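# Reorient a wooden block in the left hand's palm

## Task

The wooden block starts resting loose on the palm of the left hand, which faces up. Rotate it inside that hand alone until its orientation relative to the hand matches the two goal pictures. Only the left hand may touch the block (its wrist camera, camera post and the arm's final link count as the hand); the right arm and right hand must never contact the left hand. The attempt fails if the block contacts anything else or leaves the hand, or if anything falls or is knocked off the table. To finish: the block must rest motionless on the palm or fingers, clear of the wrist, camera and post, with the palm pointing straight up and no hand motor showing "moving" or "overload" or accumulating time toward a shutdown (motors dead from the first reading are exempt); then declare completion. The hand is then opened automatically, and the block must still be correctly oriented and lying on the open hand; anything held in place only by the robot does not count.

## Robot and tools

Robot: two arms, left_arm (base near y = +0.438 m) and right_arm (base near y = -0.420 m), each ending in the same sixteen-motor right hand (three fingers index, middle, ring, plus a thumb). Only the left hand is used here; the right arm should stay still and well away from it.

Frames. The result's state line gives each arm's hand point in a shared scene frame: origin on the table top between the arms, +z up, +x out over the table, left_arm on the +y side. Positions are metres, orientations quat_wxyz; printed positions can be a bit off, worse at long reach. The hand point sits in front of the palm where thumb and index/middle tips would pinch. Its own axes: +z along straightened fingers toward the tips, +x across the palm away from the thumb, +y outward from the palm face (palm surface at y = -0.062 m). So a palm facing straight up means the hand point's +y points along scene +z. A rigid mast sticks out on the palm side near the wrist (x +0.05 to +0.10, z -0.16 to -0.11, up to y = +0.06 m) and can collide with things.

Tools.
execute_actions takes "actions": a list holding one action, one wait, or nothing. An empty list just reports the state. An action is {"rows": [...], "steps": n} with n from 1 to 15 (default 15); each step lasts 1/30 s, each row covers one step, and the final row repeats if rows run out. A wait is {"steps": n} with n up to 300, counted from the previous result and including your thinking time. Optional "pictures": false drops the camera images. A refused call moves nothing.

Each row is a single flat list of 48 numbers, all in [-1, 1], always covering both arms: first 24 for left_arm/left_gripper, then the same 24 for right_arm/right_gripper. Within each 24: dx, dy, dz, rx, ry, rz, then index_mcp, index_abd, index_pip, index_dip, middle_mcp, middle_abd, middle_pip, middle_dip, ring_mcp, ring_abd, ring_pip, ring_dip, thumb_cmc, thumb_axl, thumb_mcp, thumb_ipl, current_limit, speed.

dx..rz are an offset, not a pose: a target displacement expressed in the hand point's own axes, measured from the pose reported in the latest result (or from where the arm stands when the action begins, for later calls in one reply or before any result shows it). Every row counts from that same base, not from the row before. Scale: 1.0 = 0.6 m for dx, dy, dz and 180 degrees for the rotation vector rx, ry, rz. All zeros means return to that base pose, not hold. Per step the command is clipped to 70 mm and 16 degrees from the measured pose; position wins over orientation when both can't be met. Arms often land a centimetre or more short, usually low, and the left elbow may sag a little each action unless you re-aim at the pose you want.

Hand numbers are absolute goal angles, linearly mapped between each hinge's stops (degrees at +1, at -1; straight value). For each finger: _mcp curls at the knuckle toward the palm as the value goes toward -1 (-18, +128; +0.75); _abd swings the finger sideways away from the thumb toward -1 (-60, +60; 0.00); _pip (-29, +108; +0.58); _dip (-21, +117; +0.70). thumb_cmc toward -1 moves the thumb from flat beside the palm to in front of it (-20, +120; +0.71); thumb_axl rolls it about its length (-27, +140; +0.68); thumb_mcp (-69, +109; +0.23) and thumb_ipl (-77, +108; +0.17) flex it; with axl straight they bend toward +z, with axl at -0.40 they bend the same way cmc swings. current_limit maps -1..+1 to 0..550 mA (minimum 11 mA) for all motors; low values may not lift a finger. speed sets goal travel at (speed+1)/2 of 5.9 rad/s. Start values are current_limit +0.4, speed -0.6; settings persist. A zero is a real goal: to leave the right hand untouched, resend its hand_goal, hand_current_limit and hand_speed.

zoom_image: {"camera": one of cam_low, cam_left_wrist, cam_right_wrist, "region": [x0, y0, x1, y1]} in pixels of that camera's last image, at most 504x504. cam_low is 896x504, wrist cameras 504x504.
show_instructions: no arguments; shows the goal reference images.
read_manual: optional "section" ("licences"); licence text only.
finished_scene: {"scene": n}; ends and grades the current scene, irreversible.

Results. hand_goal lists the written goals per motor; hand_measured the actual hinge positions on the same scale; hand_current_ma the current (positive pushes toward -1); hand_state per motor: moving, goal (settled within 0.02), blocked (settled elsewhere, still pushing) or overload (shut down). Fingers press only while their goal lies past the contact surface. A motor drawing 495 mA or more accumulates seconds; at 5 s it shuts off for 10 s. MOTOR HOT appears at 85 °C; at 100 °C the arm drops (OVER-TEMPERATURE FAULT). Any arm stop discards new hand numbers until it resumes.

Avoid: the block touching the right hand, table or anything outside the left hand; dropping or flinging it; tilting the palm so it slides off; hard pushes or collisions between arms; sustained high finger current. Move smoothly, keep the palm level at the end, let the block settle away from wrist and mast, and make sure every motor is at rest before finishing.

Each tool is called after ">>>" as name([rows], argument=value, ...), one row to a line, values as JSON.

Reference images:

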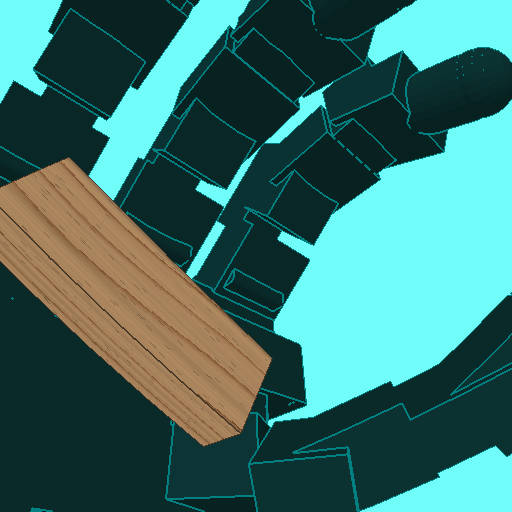

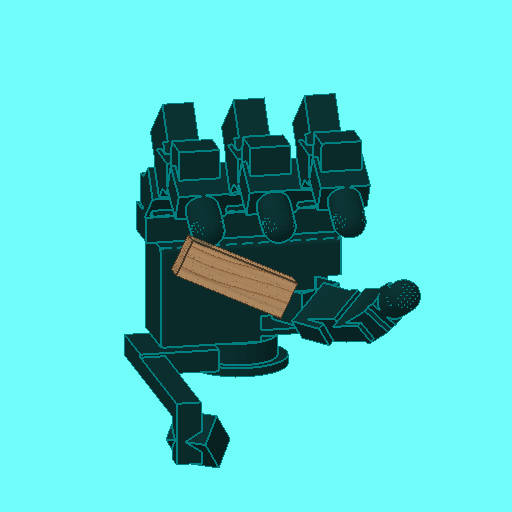

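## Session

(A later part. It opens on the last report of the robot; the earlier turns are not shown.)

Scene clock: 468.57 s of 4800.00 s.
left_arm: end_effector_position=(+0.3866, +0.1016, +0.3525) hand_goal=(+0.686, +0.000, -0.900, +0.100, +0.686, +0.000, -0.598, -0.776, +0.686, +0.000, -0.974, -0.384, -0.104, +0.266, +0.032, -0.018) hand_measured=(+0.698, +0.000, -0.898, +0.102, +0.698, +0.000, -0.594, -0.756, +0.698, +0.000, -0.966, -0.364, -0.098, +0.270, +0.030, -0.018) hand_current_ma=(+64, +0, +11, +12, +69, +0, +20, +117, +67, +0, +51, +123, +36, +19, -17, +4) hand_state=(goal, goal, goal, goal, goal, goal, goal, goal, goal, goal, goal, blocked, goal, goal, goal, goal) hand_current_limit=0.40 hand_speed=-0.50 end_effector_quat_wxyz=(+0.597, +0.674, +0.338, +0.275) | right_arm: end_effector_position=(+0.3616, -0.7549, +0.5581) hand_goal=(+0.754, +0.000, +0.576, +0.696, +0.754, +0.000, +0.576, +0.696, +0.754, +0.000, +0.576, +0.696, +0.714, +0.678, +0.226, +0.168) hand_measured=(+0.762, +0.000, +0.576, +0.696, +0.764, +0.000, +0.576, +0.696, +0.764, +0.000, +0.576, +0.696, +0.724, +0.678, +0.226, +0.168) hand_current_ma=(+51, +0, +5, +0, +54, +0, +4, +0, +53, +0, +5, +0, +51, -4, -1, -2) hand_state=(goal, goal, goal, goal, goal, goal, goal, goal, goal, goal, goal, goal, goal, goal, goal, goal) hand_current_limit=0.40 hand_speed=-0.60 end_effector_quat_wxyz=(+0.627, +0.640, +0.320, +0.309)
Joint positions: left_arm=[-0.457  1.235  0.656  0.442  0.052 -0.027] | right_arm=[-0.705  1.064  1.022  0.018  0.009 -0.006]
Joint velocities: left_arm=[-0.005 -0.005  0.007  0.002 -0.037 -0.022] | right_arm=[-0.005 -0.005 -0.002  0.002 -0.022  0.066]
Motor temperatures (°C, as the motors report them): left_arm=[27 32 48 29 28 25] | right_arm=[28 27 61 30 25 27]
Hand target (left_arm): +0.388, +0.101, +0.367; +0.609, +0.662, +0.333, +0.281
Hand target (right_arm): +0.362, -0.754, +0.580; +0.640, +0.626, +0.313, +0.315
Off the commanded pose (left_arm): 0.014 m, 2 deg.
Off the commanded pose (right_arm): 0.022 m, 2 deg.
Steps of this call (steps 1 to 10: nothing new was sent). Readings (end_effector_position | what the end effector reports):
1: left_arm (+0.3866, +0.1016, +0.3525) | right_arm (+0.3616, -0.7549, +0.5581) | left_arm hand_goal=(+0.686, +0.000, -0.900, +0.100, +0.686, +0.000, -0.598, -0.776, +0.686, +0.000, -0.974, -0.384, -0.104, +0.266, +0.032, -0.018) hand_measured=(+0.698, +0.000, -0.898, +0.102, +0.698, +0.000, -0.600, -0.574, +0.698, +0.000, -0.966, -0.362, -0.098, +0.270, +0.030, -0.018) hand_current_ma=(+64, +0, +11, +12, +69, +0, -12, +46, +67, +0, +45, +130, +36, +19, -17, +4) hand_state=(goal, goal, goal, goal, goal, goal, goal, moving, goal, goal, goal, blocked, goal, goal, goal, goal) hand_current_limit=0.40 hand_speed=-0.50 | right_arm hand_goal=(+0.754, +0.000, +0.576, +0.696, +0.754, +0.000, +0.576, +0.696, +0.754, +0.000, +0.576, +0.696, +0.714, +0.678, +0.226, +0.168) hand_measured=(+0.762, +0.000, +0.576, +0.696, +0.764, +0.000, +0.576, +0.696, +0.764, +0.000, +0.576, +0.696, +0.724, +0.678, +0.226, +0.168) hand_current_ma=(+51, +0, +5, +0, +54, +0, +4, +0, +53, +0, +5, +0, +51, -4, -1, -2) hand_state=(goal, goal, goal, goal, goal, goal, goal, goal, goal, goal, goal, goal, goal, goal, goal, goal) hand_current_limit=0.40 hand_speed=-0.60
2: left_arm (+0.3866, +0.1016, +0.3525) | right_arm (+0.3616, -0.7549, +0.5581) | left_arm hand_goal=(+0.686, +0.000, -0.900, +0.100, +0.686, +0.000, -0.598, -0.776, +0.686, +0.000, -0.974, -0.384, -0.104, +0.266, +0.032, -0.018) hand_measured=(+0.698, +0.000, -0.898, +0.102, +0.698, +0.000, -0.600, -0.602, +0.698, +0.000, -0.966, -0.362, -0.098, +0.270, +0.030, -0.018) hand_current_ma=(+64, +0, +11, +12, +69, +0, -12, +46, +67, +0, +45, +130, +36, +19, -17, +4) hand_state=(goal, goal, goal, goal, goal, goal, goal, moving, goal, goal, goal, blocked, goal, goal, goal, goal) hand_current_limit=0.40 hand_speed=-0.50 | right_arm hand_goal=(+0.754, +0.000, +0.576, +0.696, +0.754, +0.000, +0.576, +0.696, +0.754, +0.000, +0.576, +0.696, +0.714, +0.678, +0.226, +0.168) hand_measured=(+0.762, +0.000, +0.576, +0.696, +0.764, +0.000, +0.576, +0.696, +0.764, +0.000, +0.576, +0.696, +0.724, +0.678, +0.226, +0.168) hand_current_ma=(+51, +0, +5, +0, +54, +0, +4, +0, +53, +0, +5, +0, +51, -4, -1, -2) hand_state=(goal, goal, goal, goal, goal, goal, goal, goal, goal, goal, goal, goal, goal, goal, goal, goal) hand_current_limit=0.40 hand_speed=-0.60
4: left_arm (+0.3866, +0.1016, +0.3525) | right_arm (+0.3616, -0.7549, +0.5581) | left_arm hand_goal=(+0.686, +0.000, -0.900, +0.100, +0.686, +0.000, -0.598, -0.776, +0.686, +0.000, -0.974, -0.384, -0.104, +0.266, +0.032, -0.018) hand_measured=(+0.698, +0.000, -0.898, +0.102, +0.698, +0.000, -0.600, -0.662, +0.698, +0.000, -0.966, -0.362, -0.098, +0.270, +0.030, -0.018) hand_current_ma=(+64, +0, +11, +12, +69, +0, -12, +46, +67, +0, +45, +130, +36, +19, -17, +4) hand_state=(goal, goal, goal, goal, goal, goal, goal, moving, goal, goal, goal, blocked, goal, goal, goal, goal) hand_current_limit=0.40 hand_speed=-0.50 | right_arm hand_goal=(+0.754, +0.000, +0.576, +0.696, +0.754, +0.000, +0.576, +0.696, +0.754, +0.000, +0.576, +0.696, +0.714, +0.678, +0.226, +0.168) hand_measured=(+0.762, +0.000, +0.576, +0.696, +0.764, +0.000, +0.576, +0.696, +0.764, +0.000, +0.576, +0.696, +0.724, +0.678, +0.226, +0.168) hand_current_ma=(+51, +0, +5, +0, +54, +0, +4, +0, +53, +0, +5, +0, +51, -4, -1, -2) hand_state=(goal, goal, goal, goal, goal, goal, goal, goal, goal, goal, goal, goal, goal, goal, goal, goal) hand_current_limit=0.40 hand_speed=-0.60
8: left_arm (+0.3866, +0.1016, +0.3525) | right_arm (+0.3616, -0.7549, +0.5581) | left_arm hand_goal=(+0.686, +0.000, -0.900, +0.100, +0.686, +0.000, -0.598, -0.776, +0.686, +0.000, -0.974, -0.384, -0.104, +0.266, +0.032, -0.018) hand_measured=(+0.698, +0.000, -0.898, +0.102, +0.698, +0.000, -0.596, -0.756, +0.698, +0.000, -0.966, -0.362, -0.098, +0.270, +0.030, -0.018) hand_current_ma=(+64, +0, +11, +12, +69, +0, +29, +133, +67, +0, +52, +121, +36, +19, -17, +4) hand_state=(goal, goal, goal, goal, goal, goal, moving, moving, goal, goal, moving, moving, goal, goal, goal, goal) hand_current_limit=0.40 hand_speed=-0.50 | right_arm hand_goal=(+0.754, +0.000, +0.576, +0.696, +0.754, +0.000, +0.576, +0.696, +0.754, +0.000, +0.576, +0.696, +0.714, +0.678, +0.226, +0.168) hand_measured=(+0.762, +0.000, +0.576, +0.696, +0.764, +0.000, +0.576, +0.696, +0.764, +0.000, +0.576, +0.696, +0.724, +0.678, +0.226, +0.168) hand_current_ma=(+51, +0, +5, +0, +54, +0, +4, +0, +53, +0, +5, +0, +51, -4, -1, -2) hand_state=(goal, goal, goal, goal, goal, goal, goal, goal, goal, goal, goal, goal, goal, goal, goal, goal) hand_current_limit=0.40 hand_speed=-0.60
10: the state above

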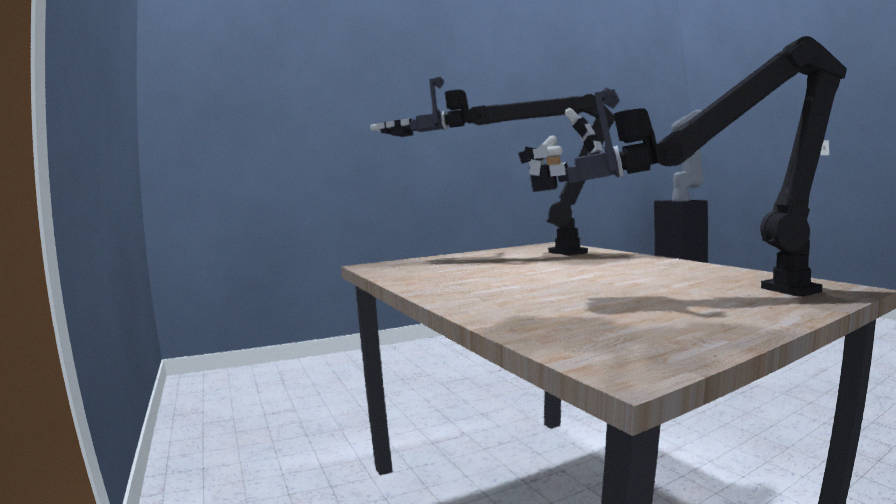

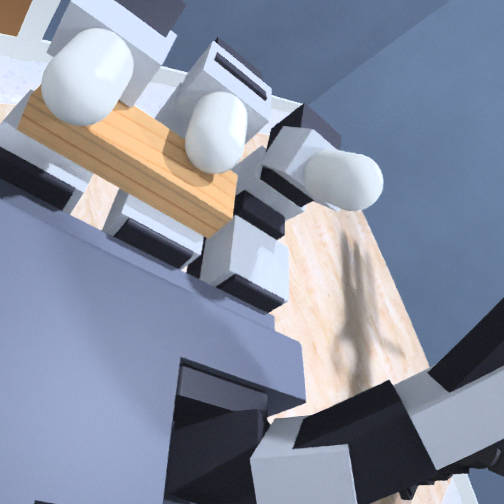

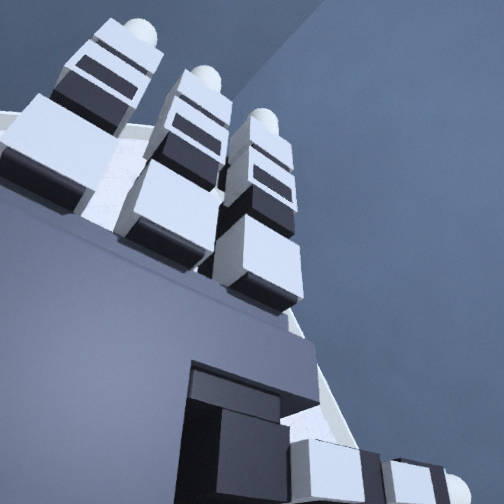

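>>> execute_actions([
  {"rows": [[0,0.024,0,-0.012,0,0, 0.685,0,-0.9,0.1, 0.685,0,-0.785,-0.601, 0.685,0,-0.785,-0.601, -0.104,0.266,0.032,-0.018, 0.4,-0.75, 0,0.037,0,-0.0135,0,0, 0.754,0,0.576,0.696, 0.754,0,0.576,0.696, 0.754,0,0.576,0.696, 0.714,0.678,0.226,0.168, 0.4,-0.6]], "steps": 15},
])

Scene clock: 473.40 s of 4800.00 s.
left_arm: end_effector_position=(+0.3866, +0.1016, +0.3525) hand_goal=(+0.686, +0.000, -0.900, +0.100, +0.686, +0.000, -0.784, -0.600, +0.686, +0.000, -0.784, -0.600, -0.104, +0.266, +0.032, -0.018) hand_measured=(+0.698, +0.000, -0.898, +0.102, +0.698, +0.000, -0.764, -0.598, +0.698, +0.000, -0.782, -0.580, -0.098, +0.270, +0.030, -0.018) hand_current_ma=(+64, +0, +11, +12, +69, +0, +101, +10, +67, +0, +11, +119, +36, +19, -17, +4) hand_state=(goal, goal, goal, goal, goal, goal, goal, goal, goal, goal, goal, blocked, goal, goal, goal, goal) hand_current_limit=0.40 hand_speed=-0.75 end_effector_quat_wxyz=(+0.597, +0.674, +0.338, +0.275) | right_arm: end_effector_position=(+0.3616, -0.7549, +0.5581) hand_goal=(+0.754, +0.000, +0.576, +0.696, +0.754, +0.000, +0.576, +0.696, +0.754, +0.000, +0.576, +0.696, +0.714, +0.678, +0.226, +0.168) hand_measured=(+0.762, +0.000, +0.576, +0.696, +0.764, +0.000, +0.576, +0.696, +0.764, +0.000, +0.576, +0.696, +0.724, +0.678, +0.226, +0.168) hand_current_ma=(+51, +0, +5, +0, +54, +0, +4, +0, +53, +0, +5, +0, +51, -4, -1, -2) hand_state=(goal, goal, goal, goal, goal, goal, goal, goal, goal, goal, goal, goal, goal, goal, goal, goal) hand_current_limit=0.40 hand_speed=-0.60 end_effector_quat_wxyz=(+0.627, +0.640, +0.320, +0.309)
Joint positions: left_arm=[-0.457  1.235  0.656  0.442  0.052 -0.027] | right_arm=[-0.705  1.064  1.022  0.018  0.009 -0.006]
Joint velocities: left_arm=[-0.015  0.005 -0.012 -0.017 -0.037  0.022] | right_arm=[-0.005  0.005 -0.002 -0.007 -0.066 -0.037]
Motor temperatures (°C, as the motors report them): left_arm=[27 32 49 29 28 25] | right_arm=[28 27 62 30 25 27]
Hand target (left_arm): +0.388, +0.101, +0.367; +0.609, +0.662, +0.333, +0.281
Hand target (right_arm): +0.362, -0.754, +0.580; +0.640, +0.626, +0.313, +0.315
Off the commanded pose (left_arm): 0.014 m, 2 deg.
Off the commanded pose (right_arm): 0.022 m, 2 deg.
Steps of this call (steps 1 to 130: nothing new was sent; steps 131 to 145: all 15 steps of this action). Readings (end_effector_position | what the end effector reports):
131: left_arm (+0.3866, +0.1016, +0.3525) | right_arm (+0.3616, -0.7549, +0.5581) | left_arm hand_goal=(+0.686, +0.000, -0.900, +0.100, +0.686, +0.000, -0.784, -0.600, +0.686, +0.000, -0.784, -0.600, -0.104, +0.266, +0.032, -0.018) hand_measured=(+0.698, +0.000, -0.898, +0.102, +0.698, +0.000, -0.594, -0.756, +0.698, +0.000, -0.966, -0.364, -0.098, +0.270, +0.030, -0.018) hand_current_ma=(+64, +0, +11, +12, +69, +0, +19, +116, +67, +0, +51, +124, +36, +19, -17, +4) hand_state=(goal, goal, goal, goal, goal, goal, moving, moving, goal, goal, moving, moving, goal, goal, goal, goal) hand_current_limit=0.40 hand_speed=-0.75 | right_arm hand_goal=(+0.754, +0.000, +0.576, +0.696, +0.754, +0.000, +0.576, +0.696, +0.754, +0.000, +0.576, +0.696, +0.714, +0.678, +0.226, +0.168) hand_measured=(+0.762, +0.000, +0.576, +0.696, +0.764, +0.000, +0.576, +0.696, +0.764, +0.000, +0.576, +0.696, +0.724, +0.678, +0.226, +0.168) hand_current_ma=(+51, +0, +5, +0, +54, +0, +4, +0, +53, +0, +5, +0, +51, -4, -1, -2) hand_state=(goal, goal, goal, goal, goal, goal, goal, goal, goal, goal, goal, goal, goal, goal, goal, goal) hand_current_limit=0.40 hand_speed=-0.60
132: left_arm (+0.3866, +0.1016, +0.3525) | right_arm (+0.3616, -0.7549, +0.5581) | left_arm hand_goal=(+0.686, +0.000, -0.900, +0.100, +0.686, +0.000, -0.784, -0.600, +0.686, +0.000, -0.784, -0.600, -0.104, +0.266, +0.032, -0.018) hand_measured=(+0.698, +0.000, -0.898, +0.102, +0.698, +0.000, -0.594, -0.756, +0.698, +0.000, -0.966, -0.364, -0.098, +0.270, +0.030, -0.018) hand_current_ma=(+64, +0, +11, +12, +69, +0, +72, +55, +67, +0, +11, +163, +36, +19, -17, +4) hand_state=(goal, goal, goal, goal, goal, goal, moving, moving, goal, goal, moving, moving, goal, goal, goal, goal) hand_current_limit=0.40 hand_speed=-0.75 | right_arm hand_goal=(+0.754, +0.000, +0.576, +0.696, +0.754, +0.000, +0.576, +0.696, +0.754, +0.000, +0.576, +0.696, +0.714, +0.678, +0.226, +0.168) hand_measured=(+0.762, +0.000, +0.576, +0.696, +0.764, +0.000, +0.576, +0.696, +0.764, +0.000, +0.576, +0.696, +0.724, +0.678, +0.226, +0.168) hand_current_ma=(+51, +0, +5, +0, +54, +0, +4, +0, +53, +0, +5, +0, +51, -4, -1, -2) hand_state=(goal, goal, goal, goal, goal, goal, goal, goal, goal, goal, goal, goal, goal, goal, goal, goal) hand_current_limit=0.40 hand_speed=-0.60
134: left_arm (+0.3866, +0.1016, +0.3525) | right_arm (+0.3616, -0.7549, +0.5581) | left_arm hand_goal=(+0.686, +0.000, -0.900, +0.100, +0.686, +0.000, -0.784, -0.600, +0.686, +0.000, -0.784, -0.600, -0.104, +0.266, +0.032, -0.018) hand_measured=(+0.698, +0.000, -0.898, +0.102, +0.698, +0.000, -0.612, -0.740, +0.698, +0.000, -0.940, -0.396, -0.098, +0.270, +0.030, -0.018) hand_current_ma=(+64, +0, +11, +12, +69, +0, +115, -19, +67, +0, -16, +118, +36, +19, -17, +4) hand_state=(goal, goal, goal, goal, goal, goal, moving, moving, goal, goal, moving, moving, goal, goal, goal, goal) hand_current_limit=0.40 hand_speed=-0.75 | right_arm hand_goal=(+0.754, +0.000, +0.576, +0.696, +0.754, +0.000, +0.576, +0.696, +0.754, +0.000, +0.576, +0.696, +0.714, +0.678, +0.226, +0.168) hand_measured=(+0.762, +0.000, +0.576, +0.696, +0.764, +0.000, +0.576, +0.696, +0.764, +0.000, +0.576, +0.696, +0.724, +0.678, +0.226, +0.168) hand_current_ma=(+51, +0, +5, +0, +54, +0, +4, +0, +53, +0, +5, +0, +51, -4, -1, -2) hand_state=(goal, goal, goal, goal, goal, goal, goal, goal, goal, goal, goal, goal, goal, goal, goal, goal) hand_current_limit=0.40 hand_speed=-0.60
138: left_arm (+0.3866, +0.1016, +0.3525) | right_arm (+0.3616, -0.7549, +0.5581) | left_arm hand_goal=(+0.686, +0.000, -0.900, +0.100, +0.686, +0.000, -0.784, -0.600, +0.686, +0.000, -0.784, -0.600, -0.104, +0.266, +0.032, -0.018) hand_measured=(+0.698, +0.000, -0.898, +0.102, +0.698, +0.000, -0.694, -0.666, +0.698, +0.000, -0.864, -0.486, -0.098, +0.270, +0.030, -0.018) hand_current_ma=(+64, +0, +11, +12, +69, +0, +88, -24, +67, +0, -37, +48, +36, +19, -17, +4) hand_state=(goal, goal, goal, goal, goal, goal, moving, moving, goal, goal, moving, moving, goal, goal, goal, goal) hand_current_limit=0.40 hand_speed=-0.75 | right_arm hand_goal=(+0.754, +0.000, +0.576, +0.696, +0.754, +0.000, +0.576, +0.696, +0.754, +0.000, +0.576, +0.696, +0.714, +0.678, +0.226, +0.168) hand_measured=(+0.762, +0.000, +0.576, +0.696, +0.764, +0.000, +0.576, +0.696, +0.764, +0.000, +0.576, +0.696, +0.724, +0.678, +0.226, +0.168) hand_current_ma=(+51, +0, +5, +0, +54, +0, +4, +0, +53, +0, +5, +0, +51, -4, -1, -2) hand_state=(goal, goal, goal, goal, goal, goal, goal, goal, goal, goal, goal, goal, goal, goal, goal, goal) hand_current_limit=0.40 hand_speed=-0.60
145: the state above

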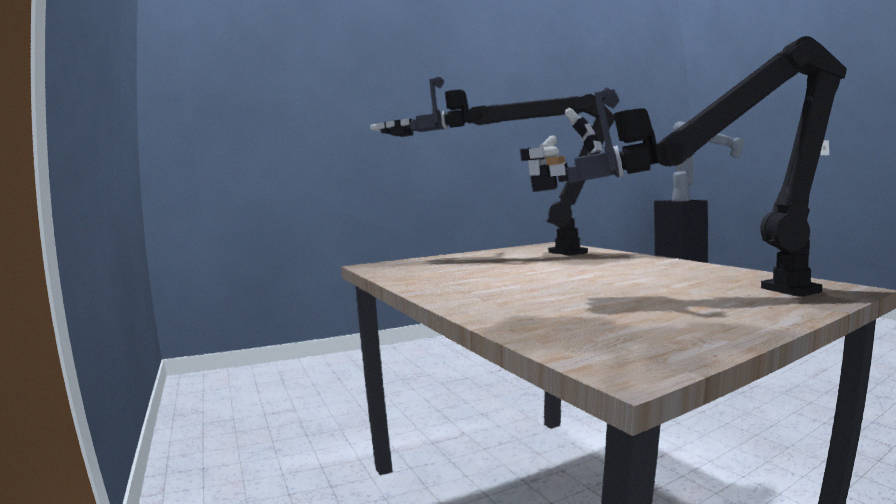

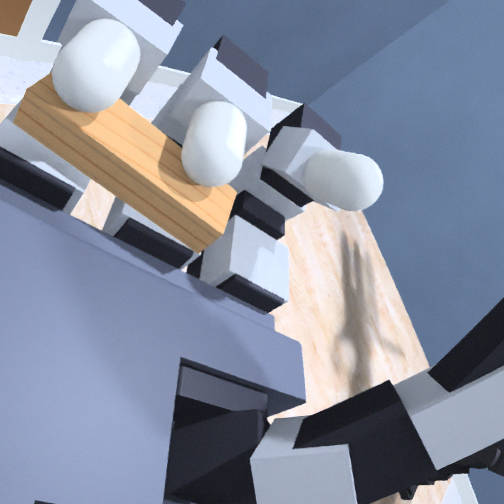

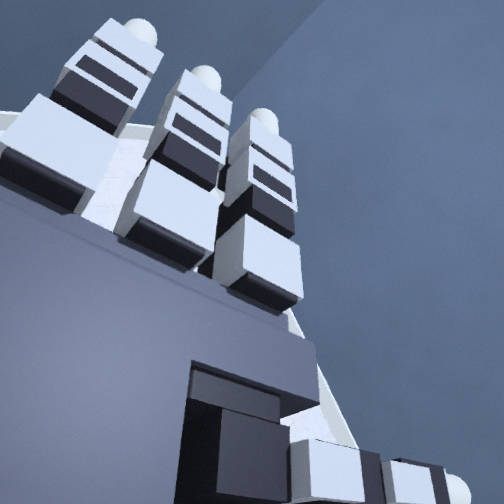

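>>> execute_actions([
  {"rows": [[0,0.024,0,-0.012,0,0, 0.685,0,-0.9,0.1, 0.685,0,-0.974,-0.42, 0.685,0,-0.599,-0.82, -0.104,0.266,0.032,-0.018, 0.4,-0.75, 0,0.037,0,-0.0135,0,0, 0.754,0,0.576,0.696, 0.754,0,0.576,0.696, 0.754,0,0.576,0.696, 0.714,0.678,0.226,0.168, 0.4,-0.6]], "steps": 15},
])

Scene clock: 478.23 s of 4800.00 s.
left_arm: end_effector_position=(+0.3866, +0.1016, +0.3525) hand_goal=(+0.686, +0.000, -0.900, +0.100, +0.686, +0.000, -0.974, -0.420, +0.686, +0.000, -0.598, -0.820, -0.104, +0.266, +0.032, -0.018) hand_measured=(+0.698, +0.000, -0.898, +0.102, +0.698, +0.002, -0.930, -0.414, +0.698, +0.000, -0.592, -0.762, -0.098, +0.270, +0.030, -0.018) hand_current_ma=(+64, +0, +11, +12, +69, +9, +224, +37, +65, +0, +40, +343, +36, +19, -17, +4) hand_state=(goal, goal, goal, goal, goal, goal, blocked, goal, goal, goal, goal, blocked, goal, goal, goal, goal) hand_current_limit=0.40 hand_speed=-0.75 end_effector_quat_wxyz=(+0.597, +0.674, +0.338, +0.275) | right_arm: end_effector_position=(+0.3616, -0.7549, +0.5581) hand_goal=(+0.754, +0.000, +0.576, +0.696, +0.754, +0.000, +0.576, +0.696, +0.754, +0.000, +0.576, +0.696, +0.714, +0.678, +0.226, +0.168) hand_measured=(+0.762, +0.000, +0.576, +0.696, +0.764, +0.000, +0.576, +0.696, +0.764, +0.000, +0.576, +0.696, +0.724, +0.678, +0.226, +0.168) hand_current_ma=(+51, +0, +5, +0, +54, +0, +4, +0, +53, +0, +5, +0, +51, -4, -1, -2) hand_state=(goal, goal, goal, goal, goal, goal, goal, goal, goal, goal, goal, goal, goal, goal, goal, goal) hand_current_limit=0.40 hand_speed=-0.60 end_effector_quat_wxyz=(+0.627, +0.640, +0.320, +0.309)
Joint positions: left_arm=[-0.457  1.235  0.656  0.442  0.052 -0.027] | right_arm=[-0.705  1.064  1.022  0.018  0.009 -0.006]
Joint velocities: left_arm=[ 0.005 -0.015 -0.002  0.007 -0.066 -0.051] | right_arm=[-0.005  0.015 -0.007  0.022  0.022 -0.022]
Motor temperatures (°C, as the motors report them): left_arm=[27 32 49 29 28 25] | right_arm=[28 27 62 30 25 27]
Hand target (left_arm): +0.388, +0.101, +0.367; +0.609, +0.662, +0.333, +0.281
Hand target (right_arm): +0.362, -0.754, +0.580; +0.640, +0.626, +0.313, +0.315
Off the commanded pose (left_arm): 0.014 m, 2 deg.
Off the commanded pose (right_arm): 0.022 m, 2 deg.
Steps of this call (steps 1 to 130: nothing new was sent; steps 131 to 145: all 15 steps of this action). Readings (end_effector_position | what the end effector reports):
131: left_arm (+0.3866, +0.1016, +0.3525) | right_arm (+0.3616, -0.7549, +0.5581) | left_arm hand_goal=(+0.686, +0.000, -0.900, +0.100, +0.686, +0.000, -0.974, -0.420, +0.686, +0.000, -0.598, -0.820, -0.104, +0.266, +0.032, -0.018) hand_measured=(+0.698, +0.000, -0.898, +0.102, +0.698, +0.000, -0.764, -0.598, +0.698, +0.000, -0.782, -0.580, -0.098, +0.270, +0.030, -0.018) hand_current_ma=(+64, +0, +11, +12, +69, +0, +101, +10, +67, +0, +10, +118, +36, +19, -17, +4) hand_state=(goal, goal, goal, goal, goal, goal, moving, moving, goal, goal, moving, moving, goal, goal, goal, goal) hand_current_limit=0.40 hand_speed=-0.75 | right_arm hand_goal=(+0.754, +0.000, +0.576, +0.696, +0.754, +0.000, +0.576, +0.696, +0.754, +0.000, +0.576, +0.696, +0.714, +0.678, +0.226, +0.168) hand_measured=(+0.762, +0.000, +0.576, +0.696, +0.764, +0.000, +0.576, +0.696, +0.764, +0.000, +0.576, +0.696, +0.724, +0.678, +0.226, +0.168) hand_current_ma=(+51, +0, +5, +0, +54, +0, +4, +0, +53, +0, +5, +0, +51, -4, -1, -2) hand_state=(goal, goal, goal, goal, goal, goal, goal, goal, goal, goal, goal, goal, goal, goal, goal, goal) hand_current_limit=0.40 hand_speed=-0.60
132: left_arm (+0.3866, +0.1016, +0.3525) | right_arm (+0.3616, -0.7549, +0.5581) | left_arm hand_goal=(+0.686, +0.000, -0.900, +0.100, +0.686, +0.000, -0.974, -0.420, +0.686, +0.000, -0.598, -0.820, -0.104, +0.266, +0.032, -0.018) hand_measured=(+0.698, +0.000, -0.898, +0.102, +0.698, +0.000, -0.764, -0.598, +0.698, +0.000, -0.782, -0.580, -0.098, +0.270, +0.030, -0.018) hand_current_ma=(+64, +0, +11, +12, +69, +0, +137, -29, +67, +0, -30, +158, +36, +19, -17, +4) hand_state=(goal, goal, goal, goal, goal, goal, moving, moving, goal, goal, moving, moving, goal, goal, goal, goal) hand_current_limit=0.40 hand_speed=-0.75 | right_arm hand_goal=(+0.754, +0.000, +0.576, +0.696, +0.754, +0.000, +0.576, +0.696, +0.754, +0.000, +0.576, +0.696, +0.714, +0.678, +0.226, +0.168) hand_measured=(+0.762, +0.000, +0.576, +0.696, +0.764, +0.000, +0.576, +0.696, +0.764, +0.000, +0.576, +0.696, +0.724, +0.678, +0.226, +0.168) hand_current_ma=(+51, +0, +5, +0, +54, +0, +4, +0, +53, +0, +5, +0, +51, -4, -1, -2) hand_state=(goal, goal, goal, goal, goal, goal, goal, goal, goal, goal, goal, goal, goal, goal, goal, goal) hand_current_limit=0.40 hand_speed=-0.60
134: left_arm (+0.3866, +0.1016, +0.3525) | right_arm (+0.3616, -0.7549, +0.5581) | left_arm hand_goal=(+0.686, +0.000, -0.900, +0.100, +0.686, +0.000, -0.974, -0.420, +0.686, +0.000, -0.598, -0.820, -0.104, +0.266, +0.032, -0.018) hand_measured=(+0.698, +0.000, -0.898, +0.102, +0.698, +0.000, -0.792, -0.570, +0.698, +0.000, -0.754, -0.610, -0.098, +0.270, +0.030, -0.018) hand_current_ma=(+64, +0, +11, +12, +69, +0, +135, -16, +67, +0, -18, +139, +36, +19, -17, +4) hand_state=(goal, goal, goal, goal, goal, goal, moving, moving, goal, goal, moving, moving, goal, goal, goal, goal) hand_current_limit=0.40 hand_speed=-0.75 | right_arm hand_goal=(+0.754, +0.000, +0.576, +0.696, +0.754, +0.000, +0.576, +0.696, +0.754, +0.000, +0.576, +0.696, +0.714, +0.678, +0.226, +0.168) hand_measured=(+0.762, +0.000, +0.576, +0.696, +0.764, +0.000, +0.576, +0.696, +0.764, +0.000, +0.576, +0.696, +0.724, +0.678, +0.226, +0.168) hand_current_ma=(+51, +0, +5, +0, +54, +0, +4, +0, +53, +0, +5, +0, +51, -4, -1, -2) hand_state=(goal, goal, goal, goal, goal, goal, goal, goal, goal, goal, goal, goal, goal, goal, goal, goal) hand_current_limit=0.40 hand_speed=-0.60
138: left_arm (+0.3866, +0.1016, +0.3525) | right_arm (+0.3616, -0.7549, +0.5581) | left_arm hand_goal=(+0.686, +0.000, -0.900, +0.100, +0.686, +0.000, -0.974, -0.420, +0.686, +0.000, -0.598, -0.820, -0.104, +0.266, +0.032, -0.018) hand_measured=(+0.698, +0.000, -0.898, +0.102, +0.698, +0.000, -0.868, -0.488, +0.698, +0.000, -0.672, -0.688, -0.098, +0.270, +0.030, -0.018) hand_current_ma=(+64, +0, +11, +12, +69, +0, +172, -4, +67, +0, -15, +158, +36, +19, -17, +4) hand_state=(goal, goal, goal, goal, goal, goal, moving, moving, goal, goal, moving, moving, goal, goal, goal, goal) hand_current_limit=0.40 hand_speed=-0.75 | right_arm hand_goal=(+0.754, +0.000, +0.576, +0.696, +0.754, +0.000, +0.576, +0.696, +0.754, +0.000, +0.576, +0.696, +0.714, +0.678, +0.226, +0.168) hand_measured=(+0.762, +0.000, +0.576, +0.696, +0.764, +0.000, +0.576, +0.696, +0.764, +0.000, +0.576, +0.696, +0.724, +0.678, +0.226, +0.168) hand_current_ma=(+51, +0, +5, +0, +54, +0, +4, +0, +53, +0, +5, +0, +51, -4, -1, -2) hand_state=(goal, goal, goal, goal, goal, goal, goal, goal, goal, goal, goal, goal, goal, goal, goal, goal) hand_current_limit=0.40 hand_speed=-0.60
145: the state above

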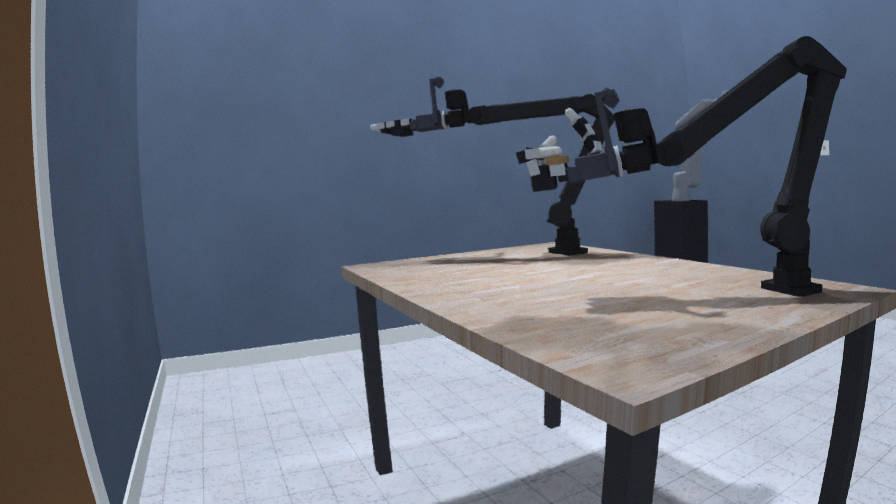

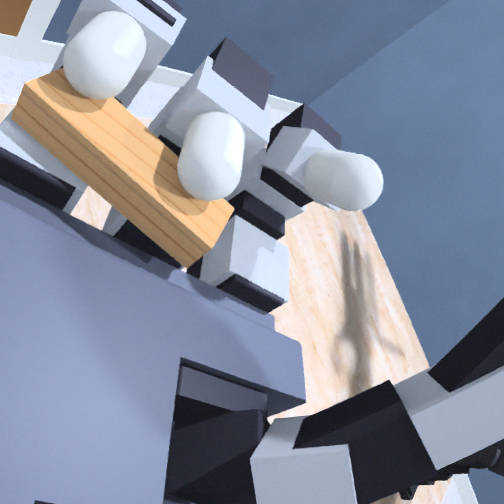

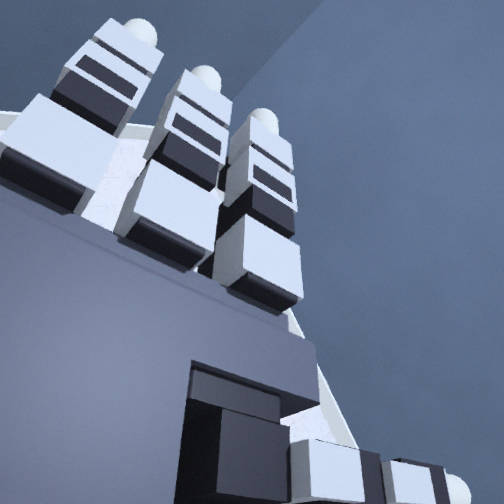

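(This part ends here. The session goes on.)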